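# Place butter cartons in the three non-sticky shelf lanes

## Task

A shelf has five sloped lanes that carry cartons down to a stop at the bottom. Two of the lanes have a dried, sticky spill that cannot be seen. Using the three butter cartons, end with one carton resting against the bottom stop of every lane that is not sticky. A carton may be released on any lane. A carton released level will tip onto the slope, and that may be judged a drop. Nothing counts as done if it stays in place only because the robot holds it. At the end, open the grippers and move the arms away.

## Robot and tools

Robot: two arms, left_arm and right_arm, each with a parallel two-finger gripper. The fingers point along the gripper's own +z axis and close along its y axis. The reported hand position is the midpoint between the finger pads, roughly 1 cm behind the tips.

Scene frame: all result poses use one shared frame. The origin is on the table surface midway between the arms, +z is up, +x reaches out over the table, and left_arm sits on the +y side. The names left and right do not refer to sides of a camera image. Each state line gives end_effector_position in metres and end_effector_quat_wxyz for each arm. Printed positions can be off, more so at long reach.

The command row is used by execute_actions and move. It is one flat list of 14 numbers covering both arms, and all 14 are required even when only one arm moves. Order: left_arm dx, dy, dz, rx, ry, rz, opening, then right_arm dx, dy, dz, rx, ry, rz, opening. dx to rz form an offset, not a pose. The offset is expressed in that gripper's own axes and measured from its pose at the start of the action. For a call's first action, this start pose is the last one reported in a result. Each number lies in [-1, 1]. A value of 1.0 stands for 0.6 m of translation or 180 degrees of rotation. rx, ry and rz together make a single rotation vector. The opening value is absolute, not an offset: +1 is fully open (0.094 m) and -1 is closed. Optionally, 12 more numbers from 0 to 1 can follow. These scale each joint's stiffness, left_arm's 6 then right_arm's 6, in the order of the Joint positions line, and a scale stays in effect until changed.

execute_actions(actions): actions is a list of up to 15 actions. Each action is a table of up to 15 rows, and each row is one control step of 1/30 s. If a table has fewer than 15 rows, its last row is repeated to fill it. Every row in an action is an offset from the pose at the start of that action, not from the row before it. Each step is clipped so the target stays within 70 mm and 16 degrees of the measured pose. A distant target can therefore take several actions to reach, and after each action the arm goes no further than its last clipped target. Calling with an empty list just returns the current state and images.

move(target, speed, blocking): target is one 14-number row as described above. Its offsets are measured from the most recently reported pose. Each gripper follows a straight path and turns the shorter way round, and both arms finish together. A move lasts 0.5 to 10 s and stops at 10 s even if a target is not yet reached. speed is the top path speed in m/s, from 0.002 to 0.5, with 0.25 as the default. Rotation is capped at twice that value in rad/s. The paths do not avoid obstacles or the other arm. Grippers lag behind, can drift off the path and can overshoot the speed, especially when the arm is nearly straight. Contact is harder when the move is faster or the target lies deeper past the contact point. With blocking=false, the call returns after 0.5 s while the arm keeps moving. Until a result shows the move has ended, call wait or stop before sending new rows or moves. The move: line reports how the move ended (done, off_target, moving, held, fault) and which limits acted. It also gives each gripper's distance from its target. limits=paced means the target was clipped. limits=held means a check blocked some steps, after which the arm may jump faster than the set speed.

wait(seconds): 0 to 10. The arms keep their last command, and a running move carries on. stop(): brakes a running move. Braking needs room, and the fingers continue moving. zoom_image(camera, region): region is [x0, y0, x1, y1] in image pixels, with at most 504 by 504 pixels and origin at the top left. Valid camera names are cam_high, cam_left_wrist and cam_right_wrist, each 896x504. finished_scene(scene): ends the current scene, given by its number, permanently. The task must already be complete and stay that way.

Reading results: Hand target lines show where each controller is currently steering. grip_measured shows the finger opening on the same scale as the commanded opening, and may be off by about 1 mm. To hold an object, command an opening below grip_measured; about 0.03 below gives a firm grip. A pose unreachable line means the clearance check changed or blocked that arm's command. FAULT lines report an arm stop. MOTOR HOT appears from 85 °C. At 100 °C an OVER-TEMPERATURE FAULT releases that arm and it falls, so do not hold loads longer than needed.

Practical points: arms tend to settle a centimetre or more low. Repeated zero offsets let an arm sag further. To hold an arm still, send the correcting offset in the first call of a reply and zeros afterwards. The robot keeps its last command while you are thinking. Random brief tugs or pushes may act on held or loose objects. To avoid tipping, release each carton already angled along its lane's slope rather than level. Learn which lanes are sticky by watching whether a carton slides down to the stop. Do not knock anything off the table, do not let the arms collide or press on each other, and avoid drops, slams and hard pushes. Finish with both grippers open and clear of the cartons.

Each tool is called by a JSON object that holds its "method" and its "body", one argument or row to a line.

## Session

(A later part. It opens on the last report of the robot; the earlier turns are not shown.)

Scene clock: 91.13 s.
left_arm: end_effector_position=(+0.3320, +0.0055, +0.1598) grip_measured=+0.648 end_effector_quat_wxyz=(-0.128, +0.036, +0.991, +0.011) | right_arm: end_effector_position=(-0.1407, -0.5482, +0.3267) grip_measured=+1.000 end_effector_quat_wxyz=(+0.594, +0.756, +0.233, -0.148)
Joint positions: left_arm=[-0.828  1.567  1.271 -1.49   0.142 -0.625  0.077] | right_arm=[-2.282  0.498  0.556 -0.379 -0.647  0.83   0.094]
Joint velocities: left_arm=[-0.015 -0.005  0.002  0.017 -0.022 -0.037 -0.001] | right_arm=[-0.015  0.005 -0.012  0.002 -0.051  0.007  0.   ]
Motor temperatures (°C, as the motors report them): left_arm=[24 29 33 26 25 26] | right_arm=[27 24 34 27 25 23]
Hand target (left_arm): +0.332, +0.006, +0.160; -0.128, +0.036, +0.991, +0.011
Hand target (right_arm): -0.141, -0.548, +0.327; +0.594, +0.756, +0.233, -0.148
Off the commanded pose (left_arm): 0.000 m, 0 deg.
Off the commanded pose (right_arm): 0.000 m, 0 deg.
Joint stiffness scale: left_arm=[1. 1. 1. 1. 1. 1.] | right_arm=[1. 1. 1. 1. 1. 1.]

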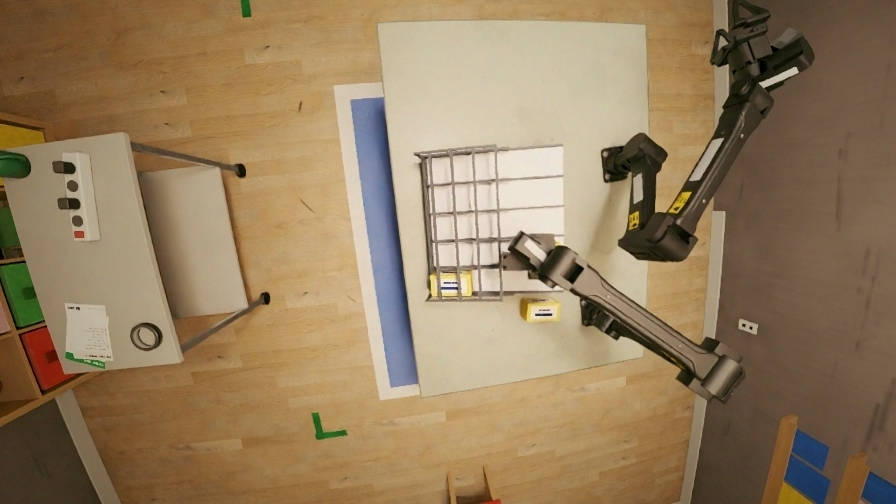

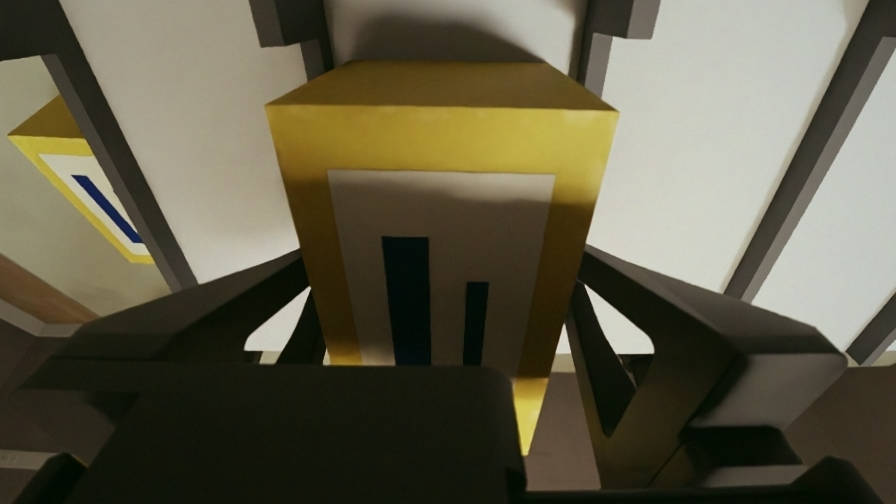

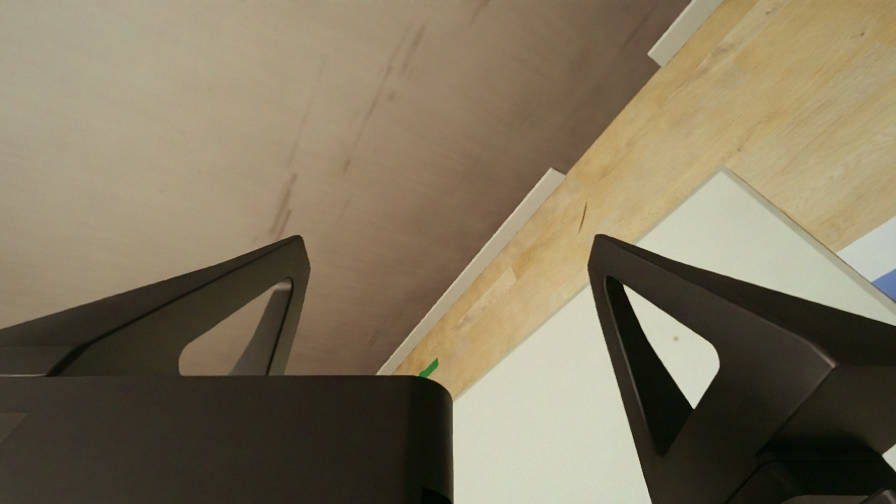

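Sticky. Regrip, lift, shift to lane 3.

{"method": "execute_actions", "body": {
  "actions": [
    [[0,0,0,0,0,0,0.29,0,0,0,0,0,0,1]],
    [[0,0,0,0,0,0,0.29,0,0,0,0,0,0,1]]
  ]
}}

{"method": "move", "body": {
  "target": [0,0,-0.11,0,0,0,0.29,0,0,0,0,0,0,1],
  "speed": 0.1
}}

{"method": "move", "body": {
  "target": [0,-0.15,-0.03,0,0,0,0.29,0,0,0,0,0,0,1],
  "speed": 0.15
}}

Scene clock: 95.17 s.
left_arm: end_effector_position=(+0.3323, +0.0062, +0.1599) grip_measured=+0.334 end_effector_quat_wxyz=(-0.126, +0.037, +0.991, +0.013) | right_arm: end_effector_position=(-0.1407, -0.5482, +0.3267) grip_measured=+1.000 end_effector_quat_wxyz=(+0.594, +0.756, +0.233, -0.148)
Joint positions: left_arm=[-0.828  1.566  1.271 -1.491  0.138 -0.625  0.063] | right_arm=[-2.282  0.498  0.556 -0.379 -0.647  0.83   0.094]
Joint velocities: left_arm=[-0.005 -0.015 -0.012  0.012  0.007  0.007 -0.001] | right_arm=[ 0.005 -0.015  0.002  0.012  0.066 -0.022  0.   ]
Motor temperatures (°C, as the motors report them): left_arm=[24 29 33 26 25 26] | right_arm=[27 24 34 27 25 23]
Hand target (left_arm): +0.332, +0.006, +0.160; -0.127, +0.037, +0.991, +0.013
Hand target (right_arm): -0.141, -0.548, +0.327; +0.594, +0.756, +0.233, -0.148
Off the commanded pose (left_arm): 0.000 m, 0 deg.
Off the commanded pose (right_arm): 0.000 m, 0 deg.
Joint stiffness scale: left_arm=[1. 1. 1. 1. 1. 1.] | right_arm=[1. 1. 1. 1. 1. 1.]

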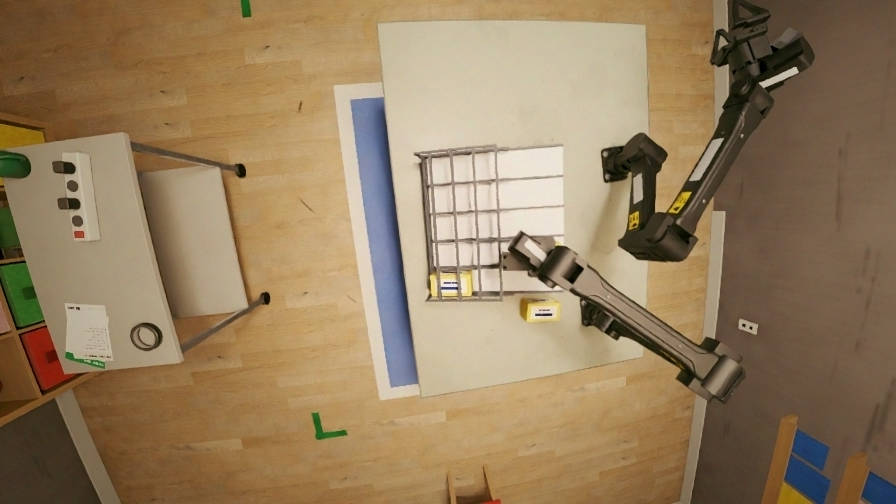

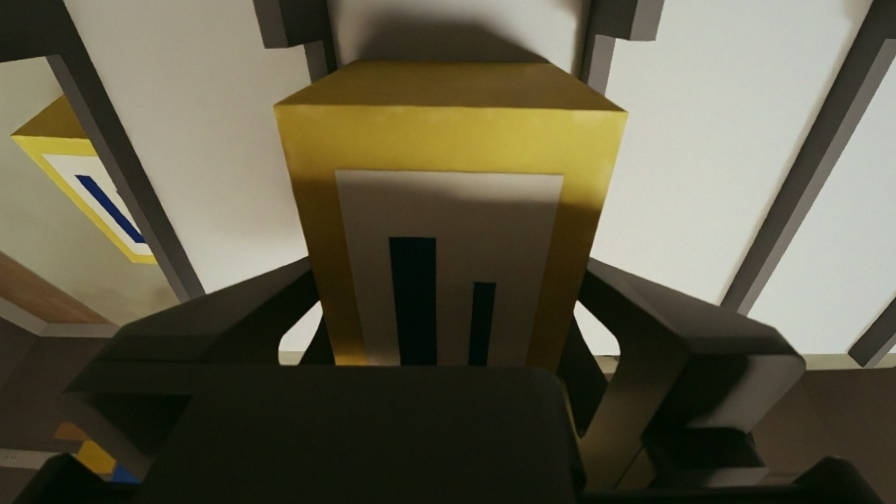

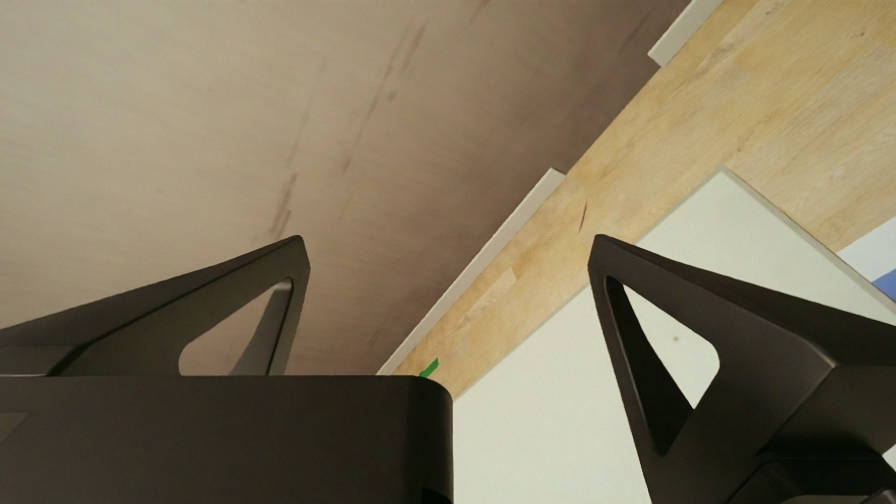

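Scene clock: 96.20 s.
left_arm: end_effector_position=(+0.3362, +0.0094, +0.2009) grip_measured=+0.334 end_effector_quat_wxyz=(-0.140, +0.032, +0.989, +0.026) | right_arm: end_effector_position=(-0.1407, -0.5482, +0.3267) grip_measured=+1.000 end_effector_quat_wxyz=(+0.594, +0.756, +0.233, -0.148)
Joint positions: left_arm=[-0.818  1.567  1.377 -1.635  0.133 -0.623  0.063] | right_arm=[-2.282  0.498  0.556 -0.379 -0.647  0.83   0.094]
Joint velocities: left_arm=[-0.015 -0.005 -0.012 -0.012  0.037 -0.007 -0.   ] | right_arm=[-0.005 -0.015  0.007 -0.007 -0.066  0.007  0.   ]
Motor temperatures (°C, as the motors report them): left_arm=[24 29 34 26 25 26] | right_arm=[27 24 34 27 25 23]
Hand target (left_arm): +0.349, +0.005, +0.223; -0.126, +0.036, +0.991, +0.013
Hand target (right_arm): -0.141, -0.548, +0.327; +0.594, +0.756, +0.233, -0.148
Off the commanded pose (left_arm): 0.027 m, 2 deg.
Off the commanded pose (right_arm): 0.000 m, 0 deg.
Joint stiffness scale: left_arm=[1. 1. 1. 1. 1. 1.] | right_arm=[1. 1. 1. 1. 1. 1.]
move: off_target (left_arm)

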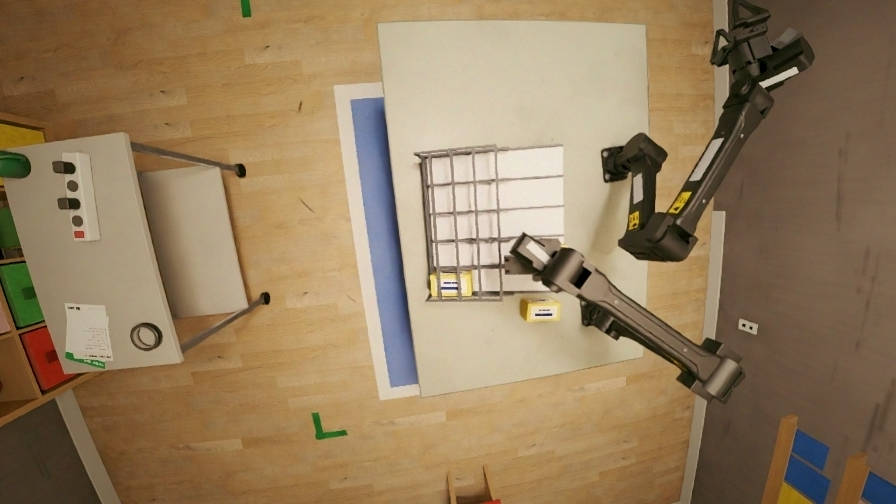

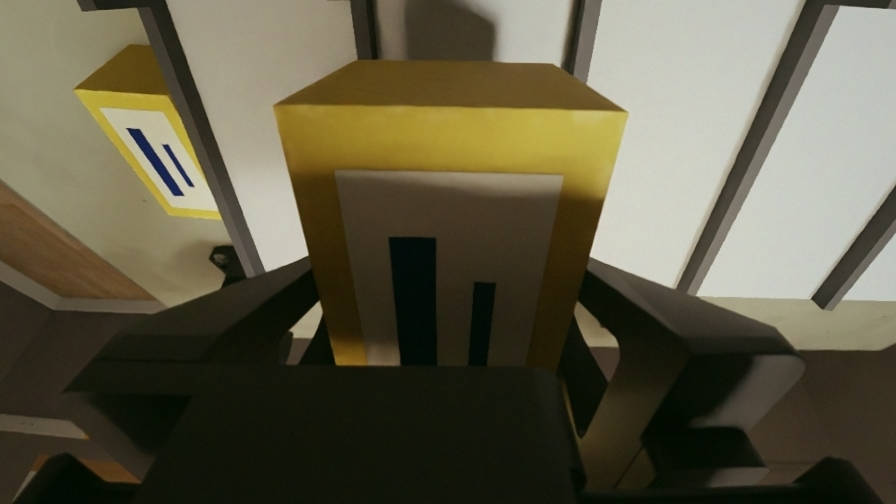

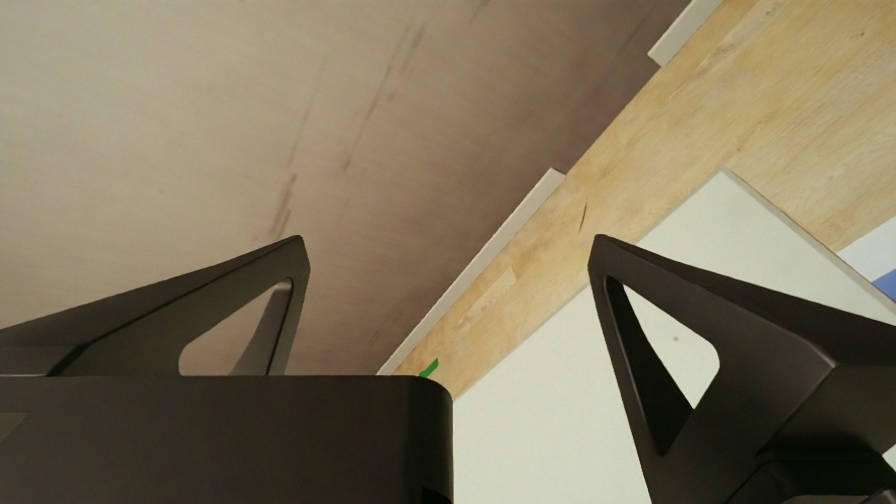

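Scene clock: 97.30 s.
left_arm: end_effector_position=(+0.3271, -0.0701, +0.1917) grip_measured=+0.334 end_effector_quat_wxyz=(-0.151, +0.038, +0.987, +0.037) | right_arm: end_effector_position=(-0.1407, -0.5482, +0.3267) grip_measured=+1.000 end_effector_quat_wxyz=(+0.594, +0.756, +0.233, -0.148)
Joint positions: left_arm=[-0.953  1.714  1.533 -1.656  0.164 -0.74   0.063] | right_arm=[-2.282  0.498  0.556 -0.379 -0.647  0.83   0.094]
Joint velocities: left_arm=[ 0.005 -0.005  0.012 -0.007 -0.022 -0.037 -0.   ] | right_arm=[-0.024 -0.005 -0.012  0.007  0.022  0.051  0.   ]
Motor temperatures (°C, as the motors report them): left_arm=[24 29 34 26 25 26] | right_arm=[27 24 34 27 25 23]
Hand target (left_arm): +0.334, -0.081, +0.213; -0.140, +0.032, +0.989, +0.025
Hand target (right_arm): -0.141, -0.548, +0.327; +0.594, +0.756, +0.233, -0.148
Off the commanded pose (left_arm): 0.027 m, 2 deg.
Off the commanded pose (right_arm): 0.000 m, 0 deg.
Joint stiffness scale: left_arm=[1. 1. 1. 1. 1. 1.] | right_arm=[1. 1. 1. 1. 1. 1.]
move: off_target (left_arm)

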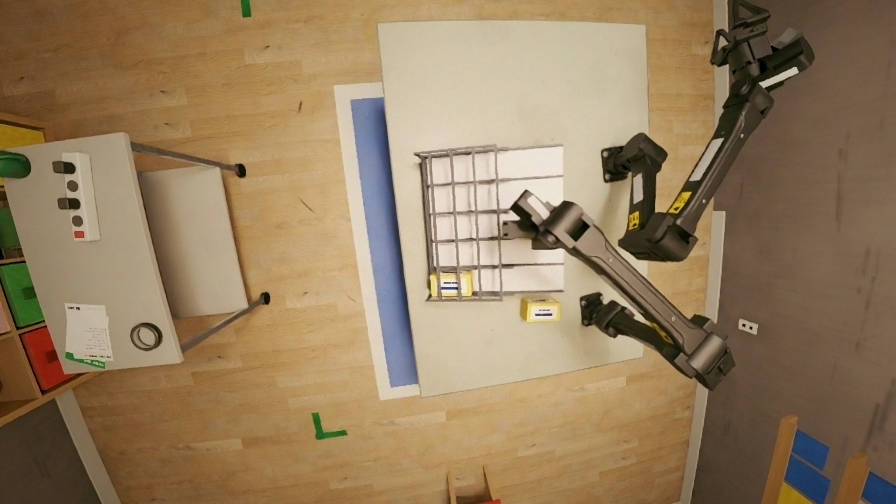

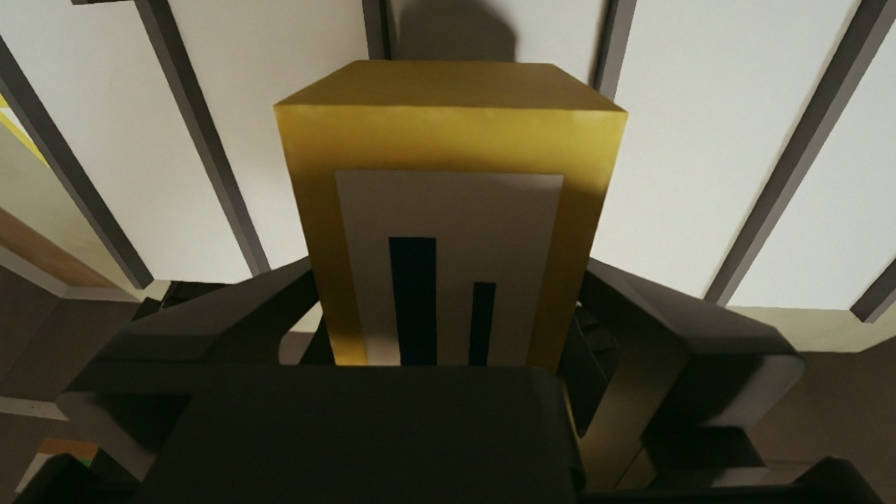

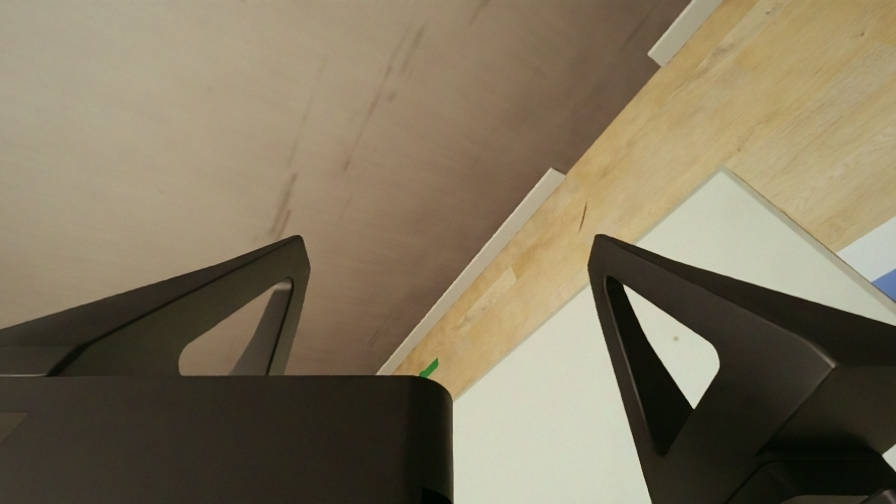

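{"method": "move", "body": {
  "target": [-0.015,-0.025,-0.005,0.02,-0.016,0,0.29,0,0,0,0,0,0,1],
  "speed": 0.08
}}

Scene clock: 99.90 s.
left_arm: end_effector_position=(+0.3362, -0.0820, +0.1883) grip_measured=+0.334 end_effector_quat_wxyz=(-0.132, +0.039, +0.990, +0.013) | right_arm: end_effector_position=(-0.1407, -0.5482, +0.3267) grip_measured=+1.000 end_effector_quat_wxyz=(+0.594, +0.756, +0.233, -0.148)
Joint positions: left_arm=[-0.953  1.714  1.533 -1.593  0.171 -0.742  0.063] | right_arm=[-2.282  0.498  0.556 -0.379 -0.647  0.83   0.094]
Joint velocities: left_arm=[ 0.005  0.005 -0.017 -0.007  0.081 -0.007  0.   ] | right_arm=[ 0.005  0.005 -0.017 -0.007  0.037 -0.007  0.   ]
Motor temperatures (°C, as the motors report them): left_arm=[24 29 34 26 25 26] | right_arm=[27 24 34 27 25 23]
Hand target (left_arm): +0.335, -0.086, +0.191; -0.127, +0.034, +0.991, +0.005
Hand target (right_arm): -0.141, -0.548, +0.327; +0.594, +0.756, +0.233, -0.148
Off the commanded pose (left_arm): 0.005 m, 1 deg.
Off the commanded pose (right_arm): 0.000 m, 0 deg.
Joint stiffness scale: left_arm=[1. 1. 1. 1. 1. 1.] | right_arm=[1. 1. 1. 1. 1. 1.]
move: done

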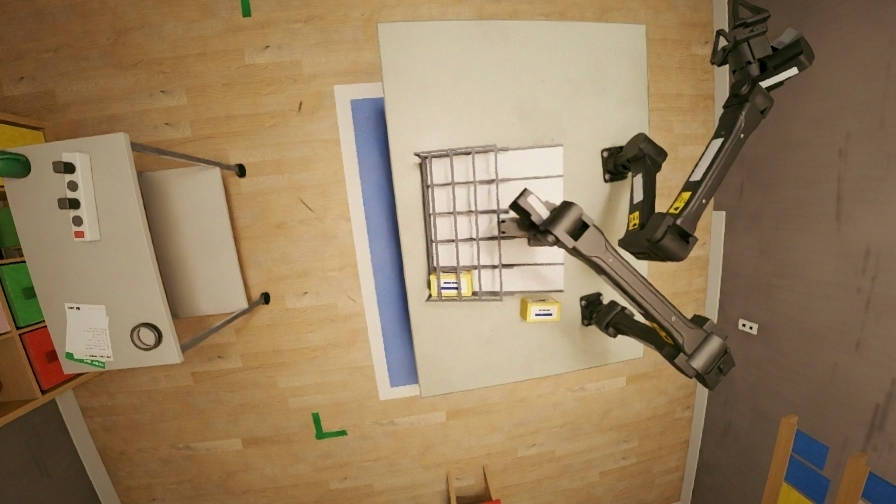

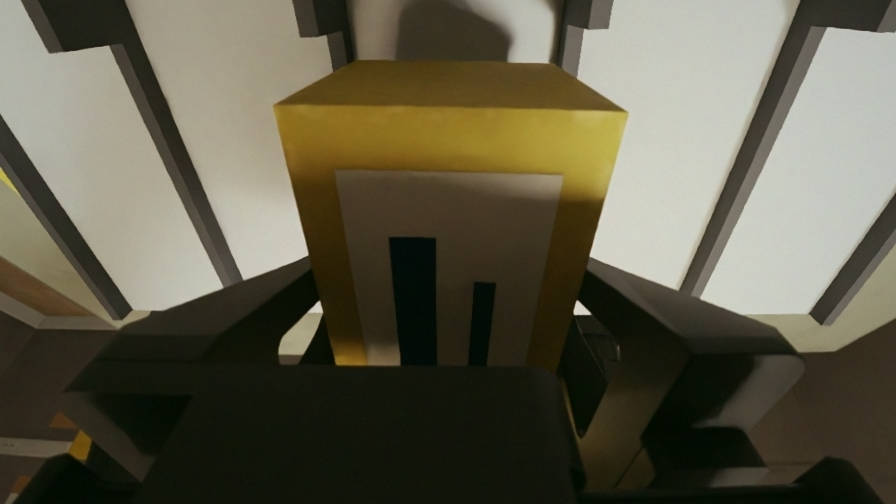

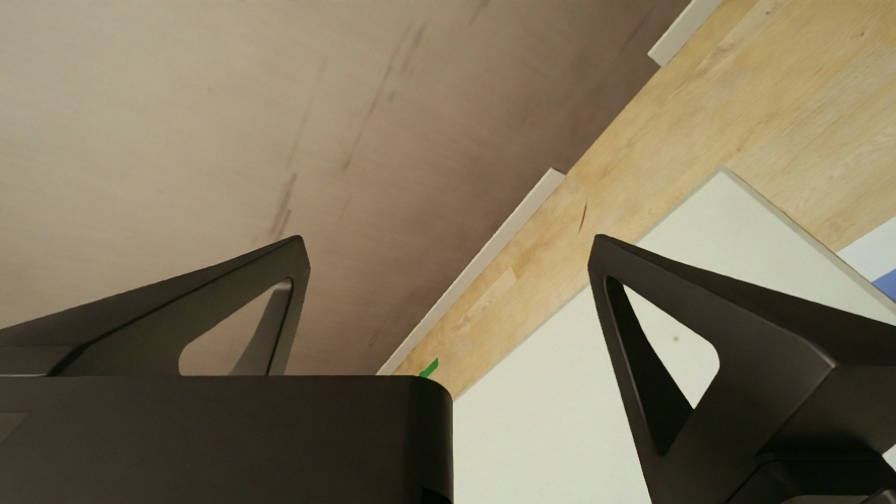

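{"method": "move", "body": {
  "target": [-0.005,-0.006,0.06,0.003,-0.003,0,0.29,0,0,0,0,0,0,1],
  "speed": 0.03
}}

Scene clock: 102.73 s.
left_arm: end_effector_position=(+0.3344, -0.0802, +0.1581) grip_measured=+0.334 end_effector_quat_wxyz=(-0.127, +0.040, +0.991, +0.008) | right_arm: end_effector_position=(-0.1407, -0.5482, +0.3267) grip_measured=+1.000 end_effector_quat_wxyz=(+0.594, +0.756, +0.233, -0.148)
Joint positions: left_arm=[-0.954  1.716  1.456 -1.501  0.17  -0.742  0.063] | right_arm=[-2.282  0.498  0.556 -0.379 -0.647  0.83   0.094]
Joint velocities: left_arm=[-0.005 -0.005 -0.002 -0.022 -0.037 -0.007 -0.   ] | right_arm=[ 0.005 -0.005 -0.017  0.002 -0.007 -0.022  0.   ]
Motor temperatures (°C, as the motors report them): left_arm=[24 30 34 26 25 26] | right_arm=[27 24 34 27 25 23]
Hand target (left_arm): +0.329, -0.084, +0.153; -0.127, +0.039, +0.991, +0.008
Hand target (right_arm): -0.141, -0.548, +0.327; +0.594, +0.756, +0.233, -0.148
Off the commanded pose (left_arm): 0.009 m, 0 deg.
Off the commanded pose (right_arm): 0.000 m, 0 deg.
Joint stiffness scale: left_arm=[1. 1. 1. 1. 1. 1.] | right_arm=[1. 1. 1. 1. 1. 1.]
move: done

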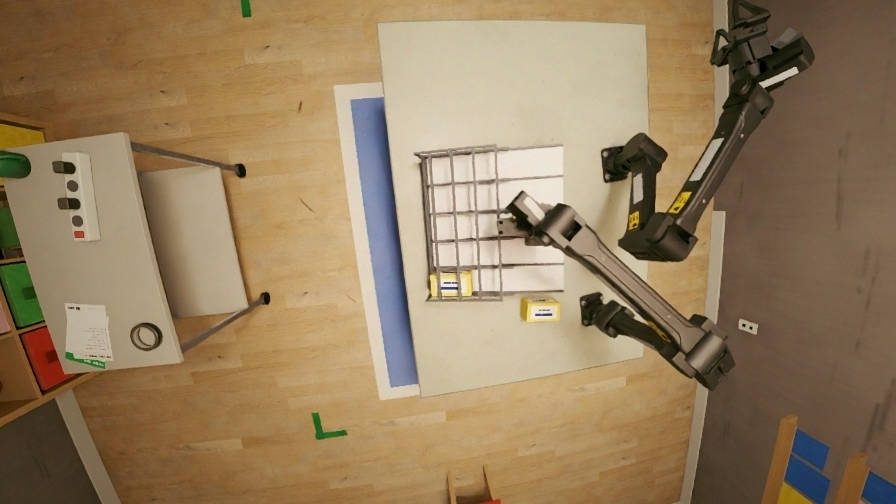

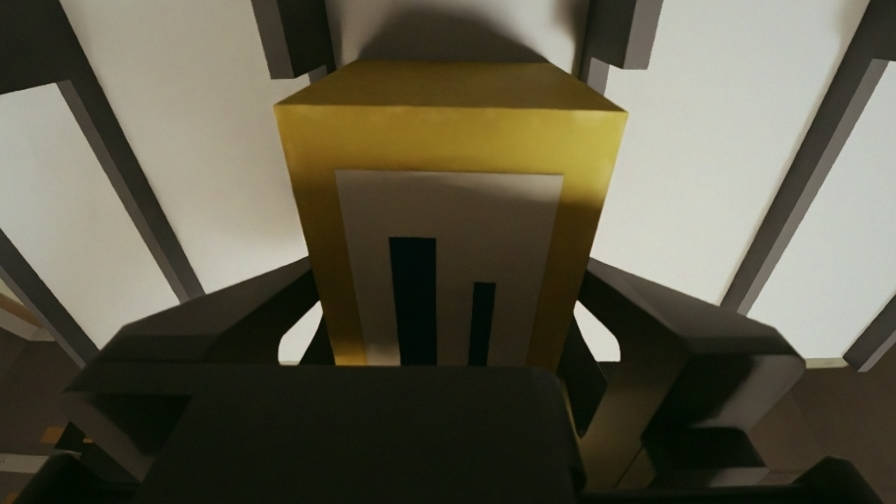

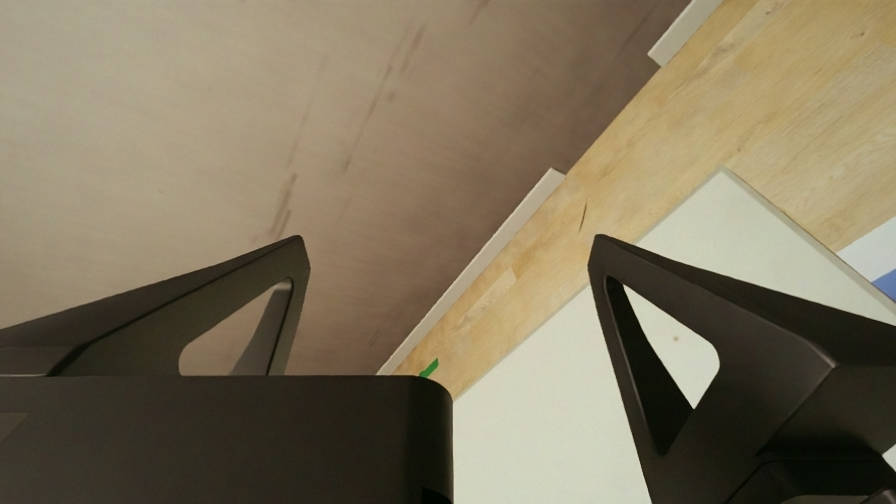

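{"method": "move", "body": {
  "target": [0,-0.004,0.016,0,0,0,0.29,0,0,0,0,0,0,1],
  "speed": 0.02
}}

{"method": "execute_actions", "body": {
  "actions": [
    [[0,0,0,0,0,0,0.65,0,0,0,0,0,0,1]],
    [[0,0,0,0,0,0,0.65,0,0,0,0,0,0,1]],
    [[0,0,0,0,0,0,0.65,0,0,0,0,0,0,1]]
  ]
}}

Scene clock: 106.70 s.
left_arm: end_effector_position=(+0.3348, -0.0805, +0.1577) grip_measured=+0.334 end_effector_quat_wxyz=(-0.126, +0.040, +0.991, +0.007) | right_arm: end_effector_position=(-0.1407, -0.5482, +0.3267) grip_measured=+1.000 end_effector_quat_wxyz=(+0.594, +0.756, +0.233, -0.148)
Joint positions: left_arm=[-0.954  1.716  1.455 -1.498  0.17  -0.742  0.063] | right_arm=[-2.282  0.498  0.556 -0.379 -0.647  0.83   0.094]
Joint velocities: left_arm=[ 0.005 -0.005 -0.002 -0.007 -0.037 -0.037  0.001] | right_arm=[-0.015  0.005  0.007 -0.012 -0.095  0.037  0.   ]
Motor temperatures (°C, as the motors report them): left_arm=[24 30 34 26 25 26] | right_arm=[27 24 34 27 25 23]
Hand target (left_arm): +0.332, -0.082, +0.149; -0.127, +0.040, +0.991, +0.008
Hand target (right_arm): -0.141, -0.548, +0.327; +0.594, +0.756, +0.233, -0.148
Off the commanded pose (left_arm): 0.010 m, 0 deg.
Off the commanded pose (right_arm): 0.000 m, 0 deg.
Joint stiffness scale: left_arm=[1. 1. 1. 1. 1. 1.] | right_arm=[1. 1. 1. 1. 1. 1.]
move: done

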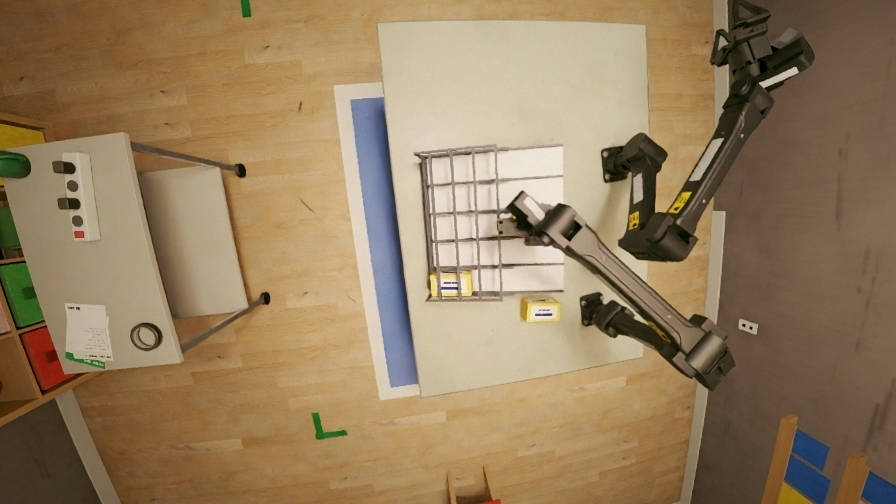

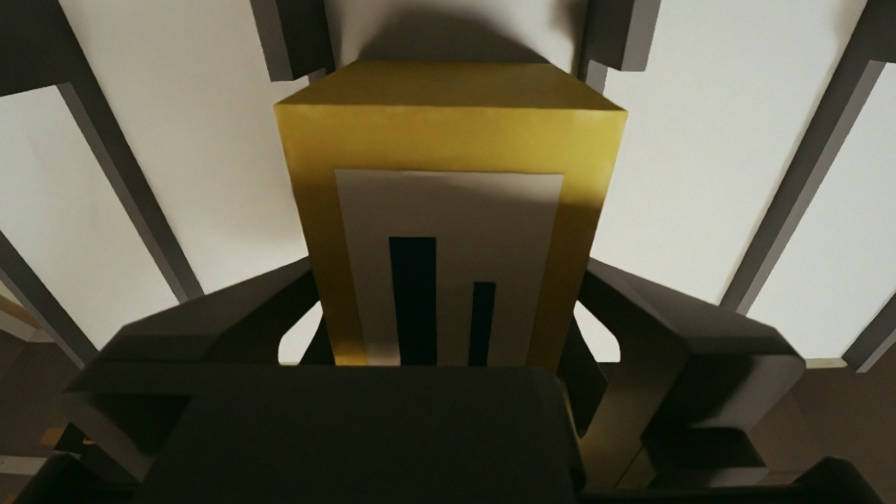

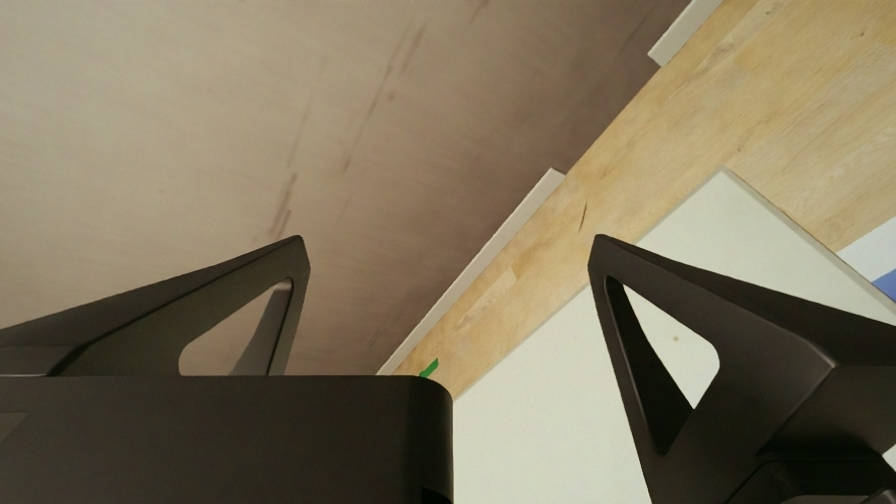

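Scene clock: 108.20 s.
left_arm: end_effector_position=(+0.3348, -0.0805, +0.1577) grip_measured=+0.648 end_effector_quat_wxyz=(-0.126, +0.040, +0.991, +0.007) | right_arm: end_effector_position=(-0.1407, -0.5482, +0.3267) grip_measured=+1.000 end_effector_quat_wxyz=(+0.594, +0.756, +0.233, -0.148)
Joint positions: left_arm=[-0.954  1.716  1.455 -1.498  0.17  -0.742  0.077] | right_arm=[-2.282  0.498  0.556 -0.379 -0.647  0.83   0.094]
Joint velocities: left_arm=[ 0.005 -0.005  0.002 -0.007 -0.022 -0.007 -0.   ] | right_arm=[-0.005 -0.015 -0.012 -0.002  0.037 -0.007  0.   ]
Motor temperatures (°C, as the motors report them): left_arm=[24 30 34 26 25 26] | right_arm=[27 24 34 27 25 23]
Hand target (left_arm): +0.335, -0.080, +0.158; -0.126, +0.040, +0.991, +0.007
Hand target (right_arm): -0.141, -0.548, +0.327; +0.594, +0.756, +0.233, -0.148
Off the commanded pose (left_arm): 0.000 m, 0 deg.
Off the commanded pose (right_arm): 0.000 m, 0 deg.
Joint stiffness scale: left_arm=[1. 1. 1. 1. 1. 1.] | right_arm=[1. 1. 1. 1. 1. 1.]

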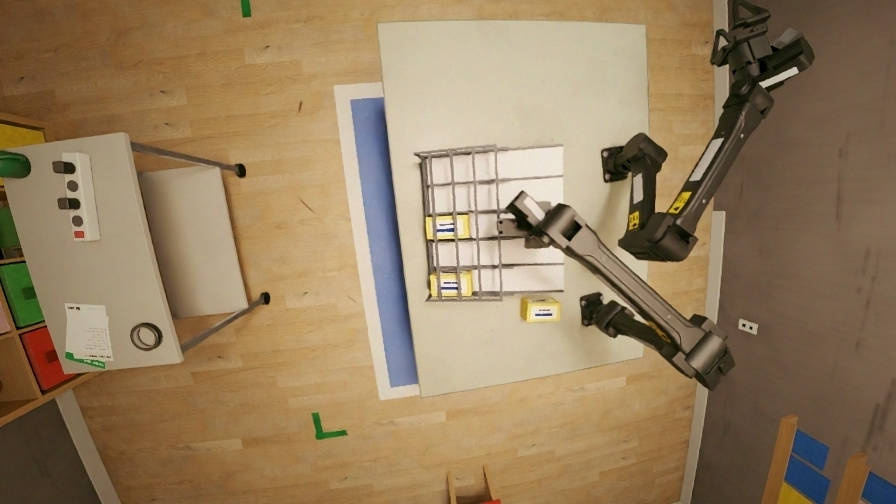

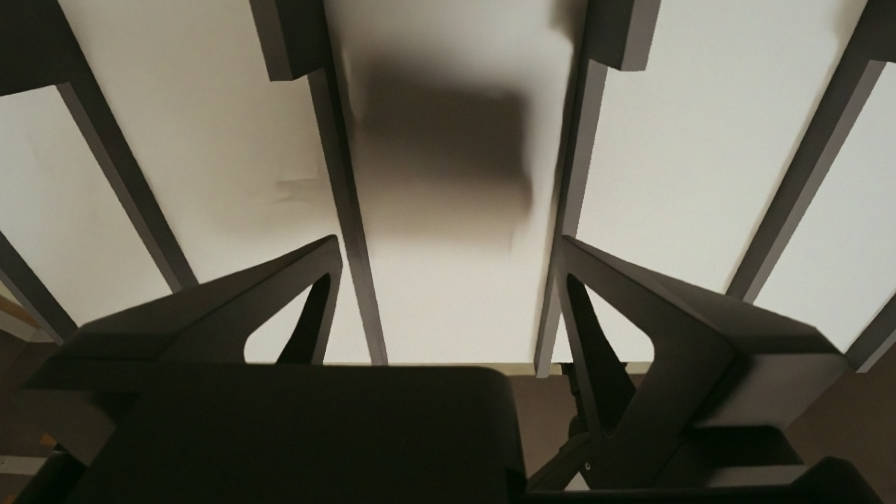

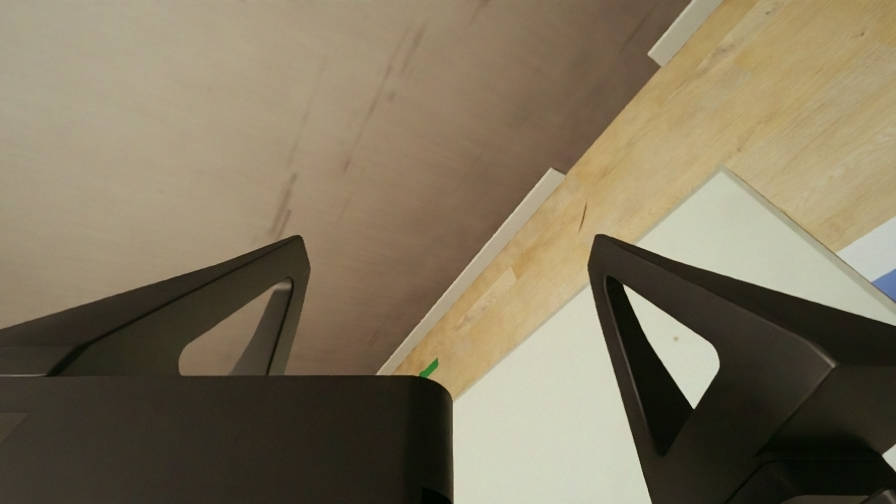

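{"method": "move", "body": {
  "target": [0,0,-0.13,0.004,-0.105,0.012,1,0,0,0.25,0,0,0,1]
}}

{"method": "move", "body": {
  "target": [0.15,0.52,0.04,0,0,0,1,0,0,0,0,0,0,1],
  "speed": 0.3
}}

Scene clock: 113.30 s.
left_arm: end_effector_position=(+0.3498, -0.0704, +0.2254) grip_measured=+1.000 end_effector_quat_wxyz=(+0.023, +0.063, +0.998, +0.007) | right_arm: end_effector_position=(-0.1338, -0.6788, +0.2545) grip_measured=+1.000 end_effector_quat_wxyz=(+0.569, +0.778, +0.230, -0.135)
Joint positions: left_arm=[-0.993  1.558  1.455 -1.447 -0.042 -0.753  0.094] | right_arm=[-1.991  0.986  0.582  0.059 -0.364  0.923  0.094]
Joint velocities: left_arm=[-0.015 -0.005  0.012 -0.017  0.037 -0.007  0.   ] | right_arm=[ 0.005  0.005  0.007 -0.007  0.022 -0.051  0.   ]
Motor temperatures (°C, as the motors report them): left_arm=[24 30 33 26 25 26] | right_arm=[27 24 34 27 25 23]
Hand target (left_arm): +0.355, -0.083, +0.234; +0.038, +0.058, +0.998, -0.008
Hand target (right_arm): -0.134, -0.691, +0.290; +0.595, +0.756, +0.232, -0.147
Off the commanded pose (left_arm): 0.015 m, 2 deg.
Off the commanded pose (right_arm): 0.037 m, 4 deg.
Joint stiffness scale: left_arm=[1. 1. 1. 1. 1. 1.] | right_arm=[1. 1. 1. 1. 1. 1.]
move: off_target (left_arm, right_arm)

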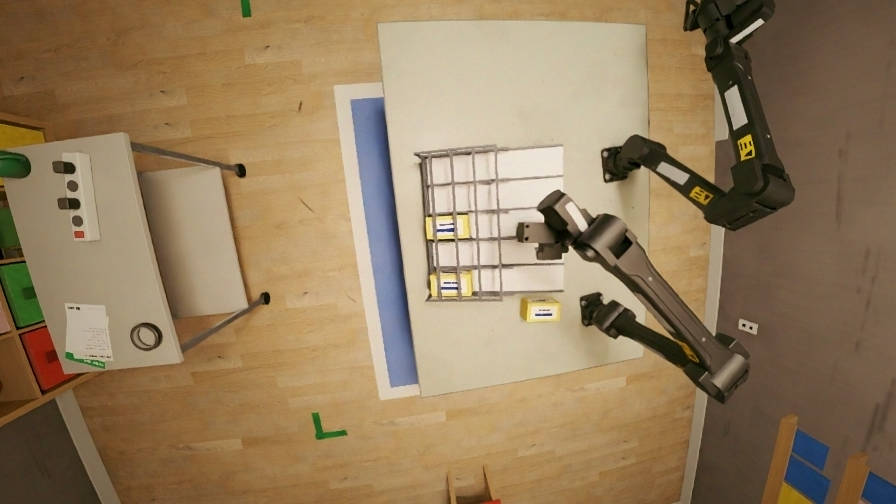

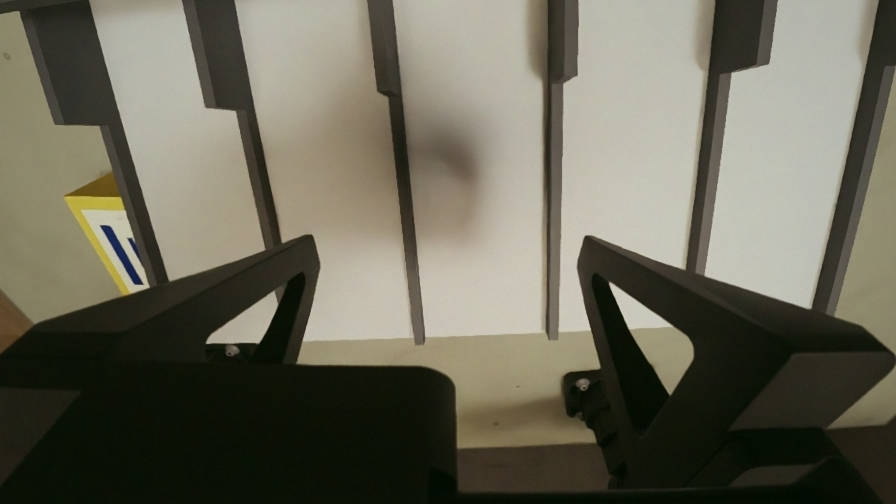

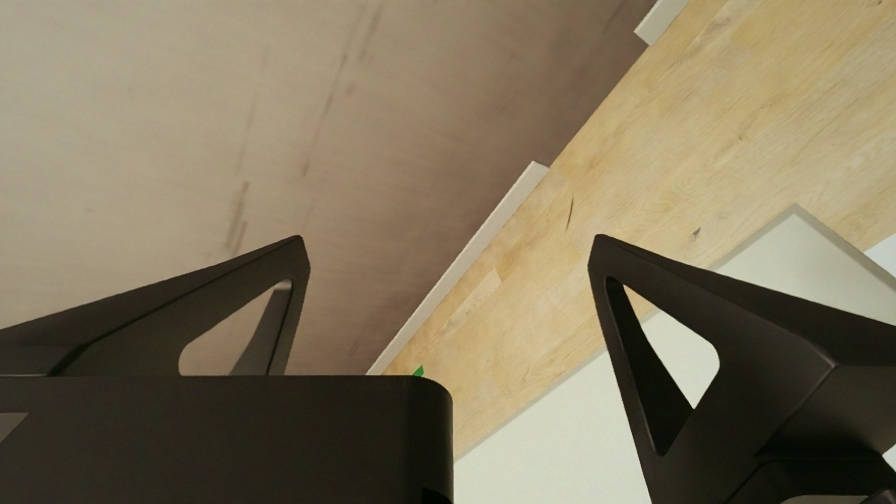

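Scene clock: 115.13 s.
left_arm: end_effector_position=(+0.3082, +0.2542, +0.2120) grip_measured=+1.000 end_effector_quat_wxyz=(+0.037, +0.052, +0.998, +0.009) | right_arm: end_effector_position=(-0.1338, -0.6788, +0.2545) grip_measured=+1.000 end_effector_quat_wxyz=(+0.569, +0.778, +0.230, -0.135)
Joint positions: left_arm=[-0.252  0.979  0.912 -1.432 -0.024 -0.032  0.094] | right_arm=[-1.991  0.986  0.582  0.059 -0.364  0.923  0.094]
Joint velocities: left_arm=[-0.015 -0.005 -0.007 -0.007  0.037  0.095  0.   ] | right_arm=[-0.015 -0.005 -0.012 -0.007  0.022  0.007  0.   ]
Motor temperatures (°C, as the motors report them): left_arm=[24 30 33 26 25 26] | right_arm=[27 24 34 27 25 23]
Hand target (left_arm): +0.301, +0.255, +0.206; +0.022, +0.063, +0.998, +0.009
Hand target (right_arm): -0.134, -0.679, +0.254; +0.569, +0.778, +0.230, -0.135
Off the commanded pose (left_arm): 0.013 m, 2 deg.
Off the commanded pose (right_arm): 0.000 m, 0 deg.
Joint stiffness scale: left_arm=[1. 1. 1. 1. 1. 1.] | right_arm=[1. 1. 1. 1. 1. 1.]
move: off_target (left_arm)

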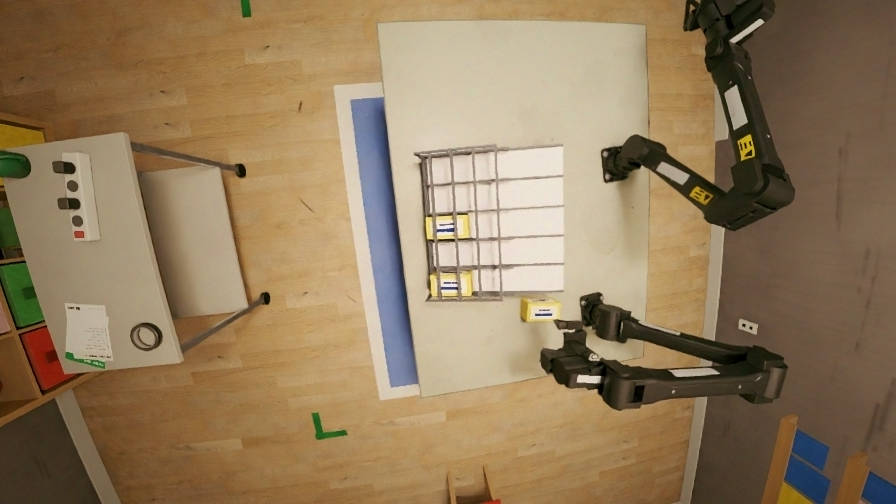

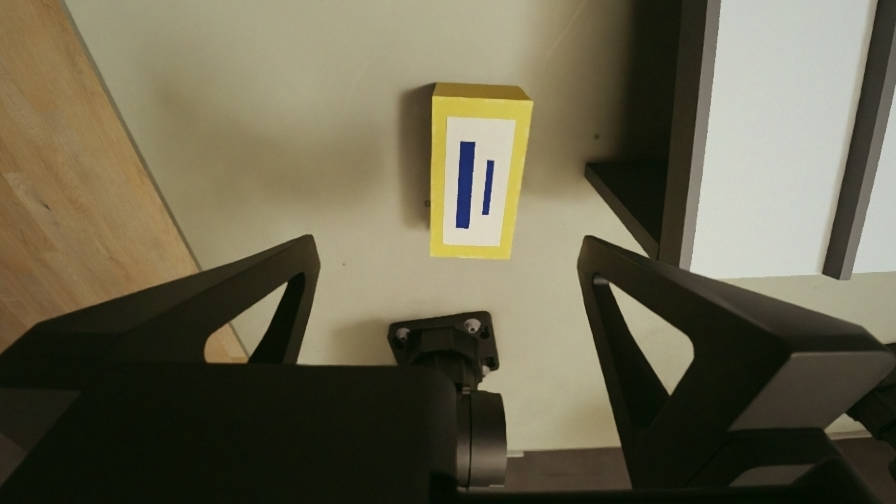

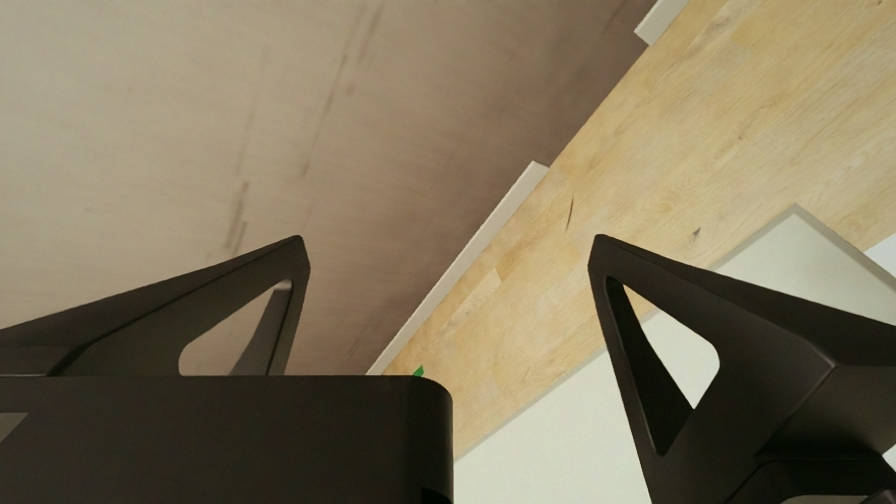

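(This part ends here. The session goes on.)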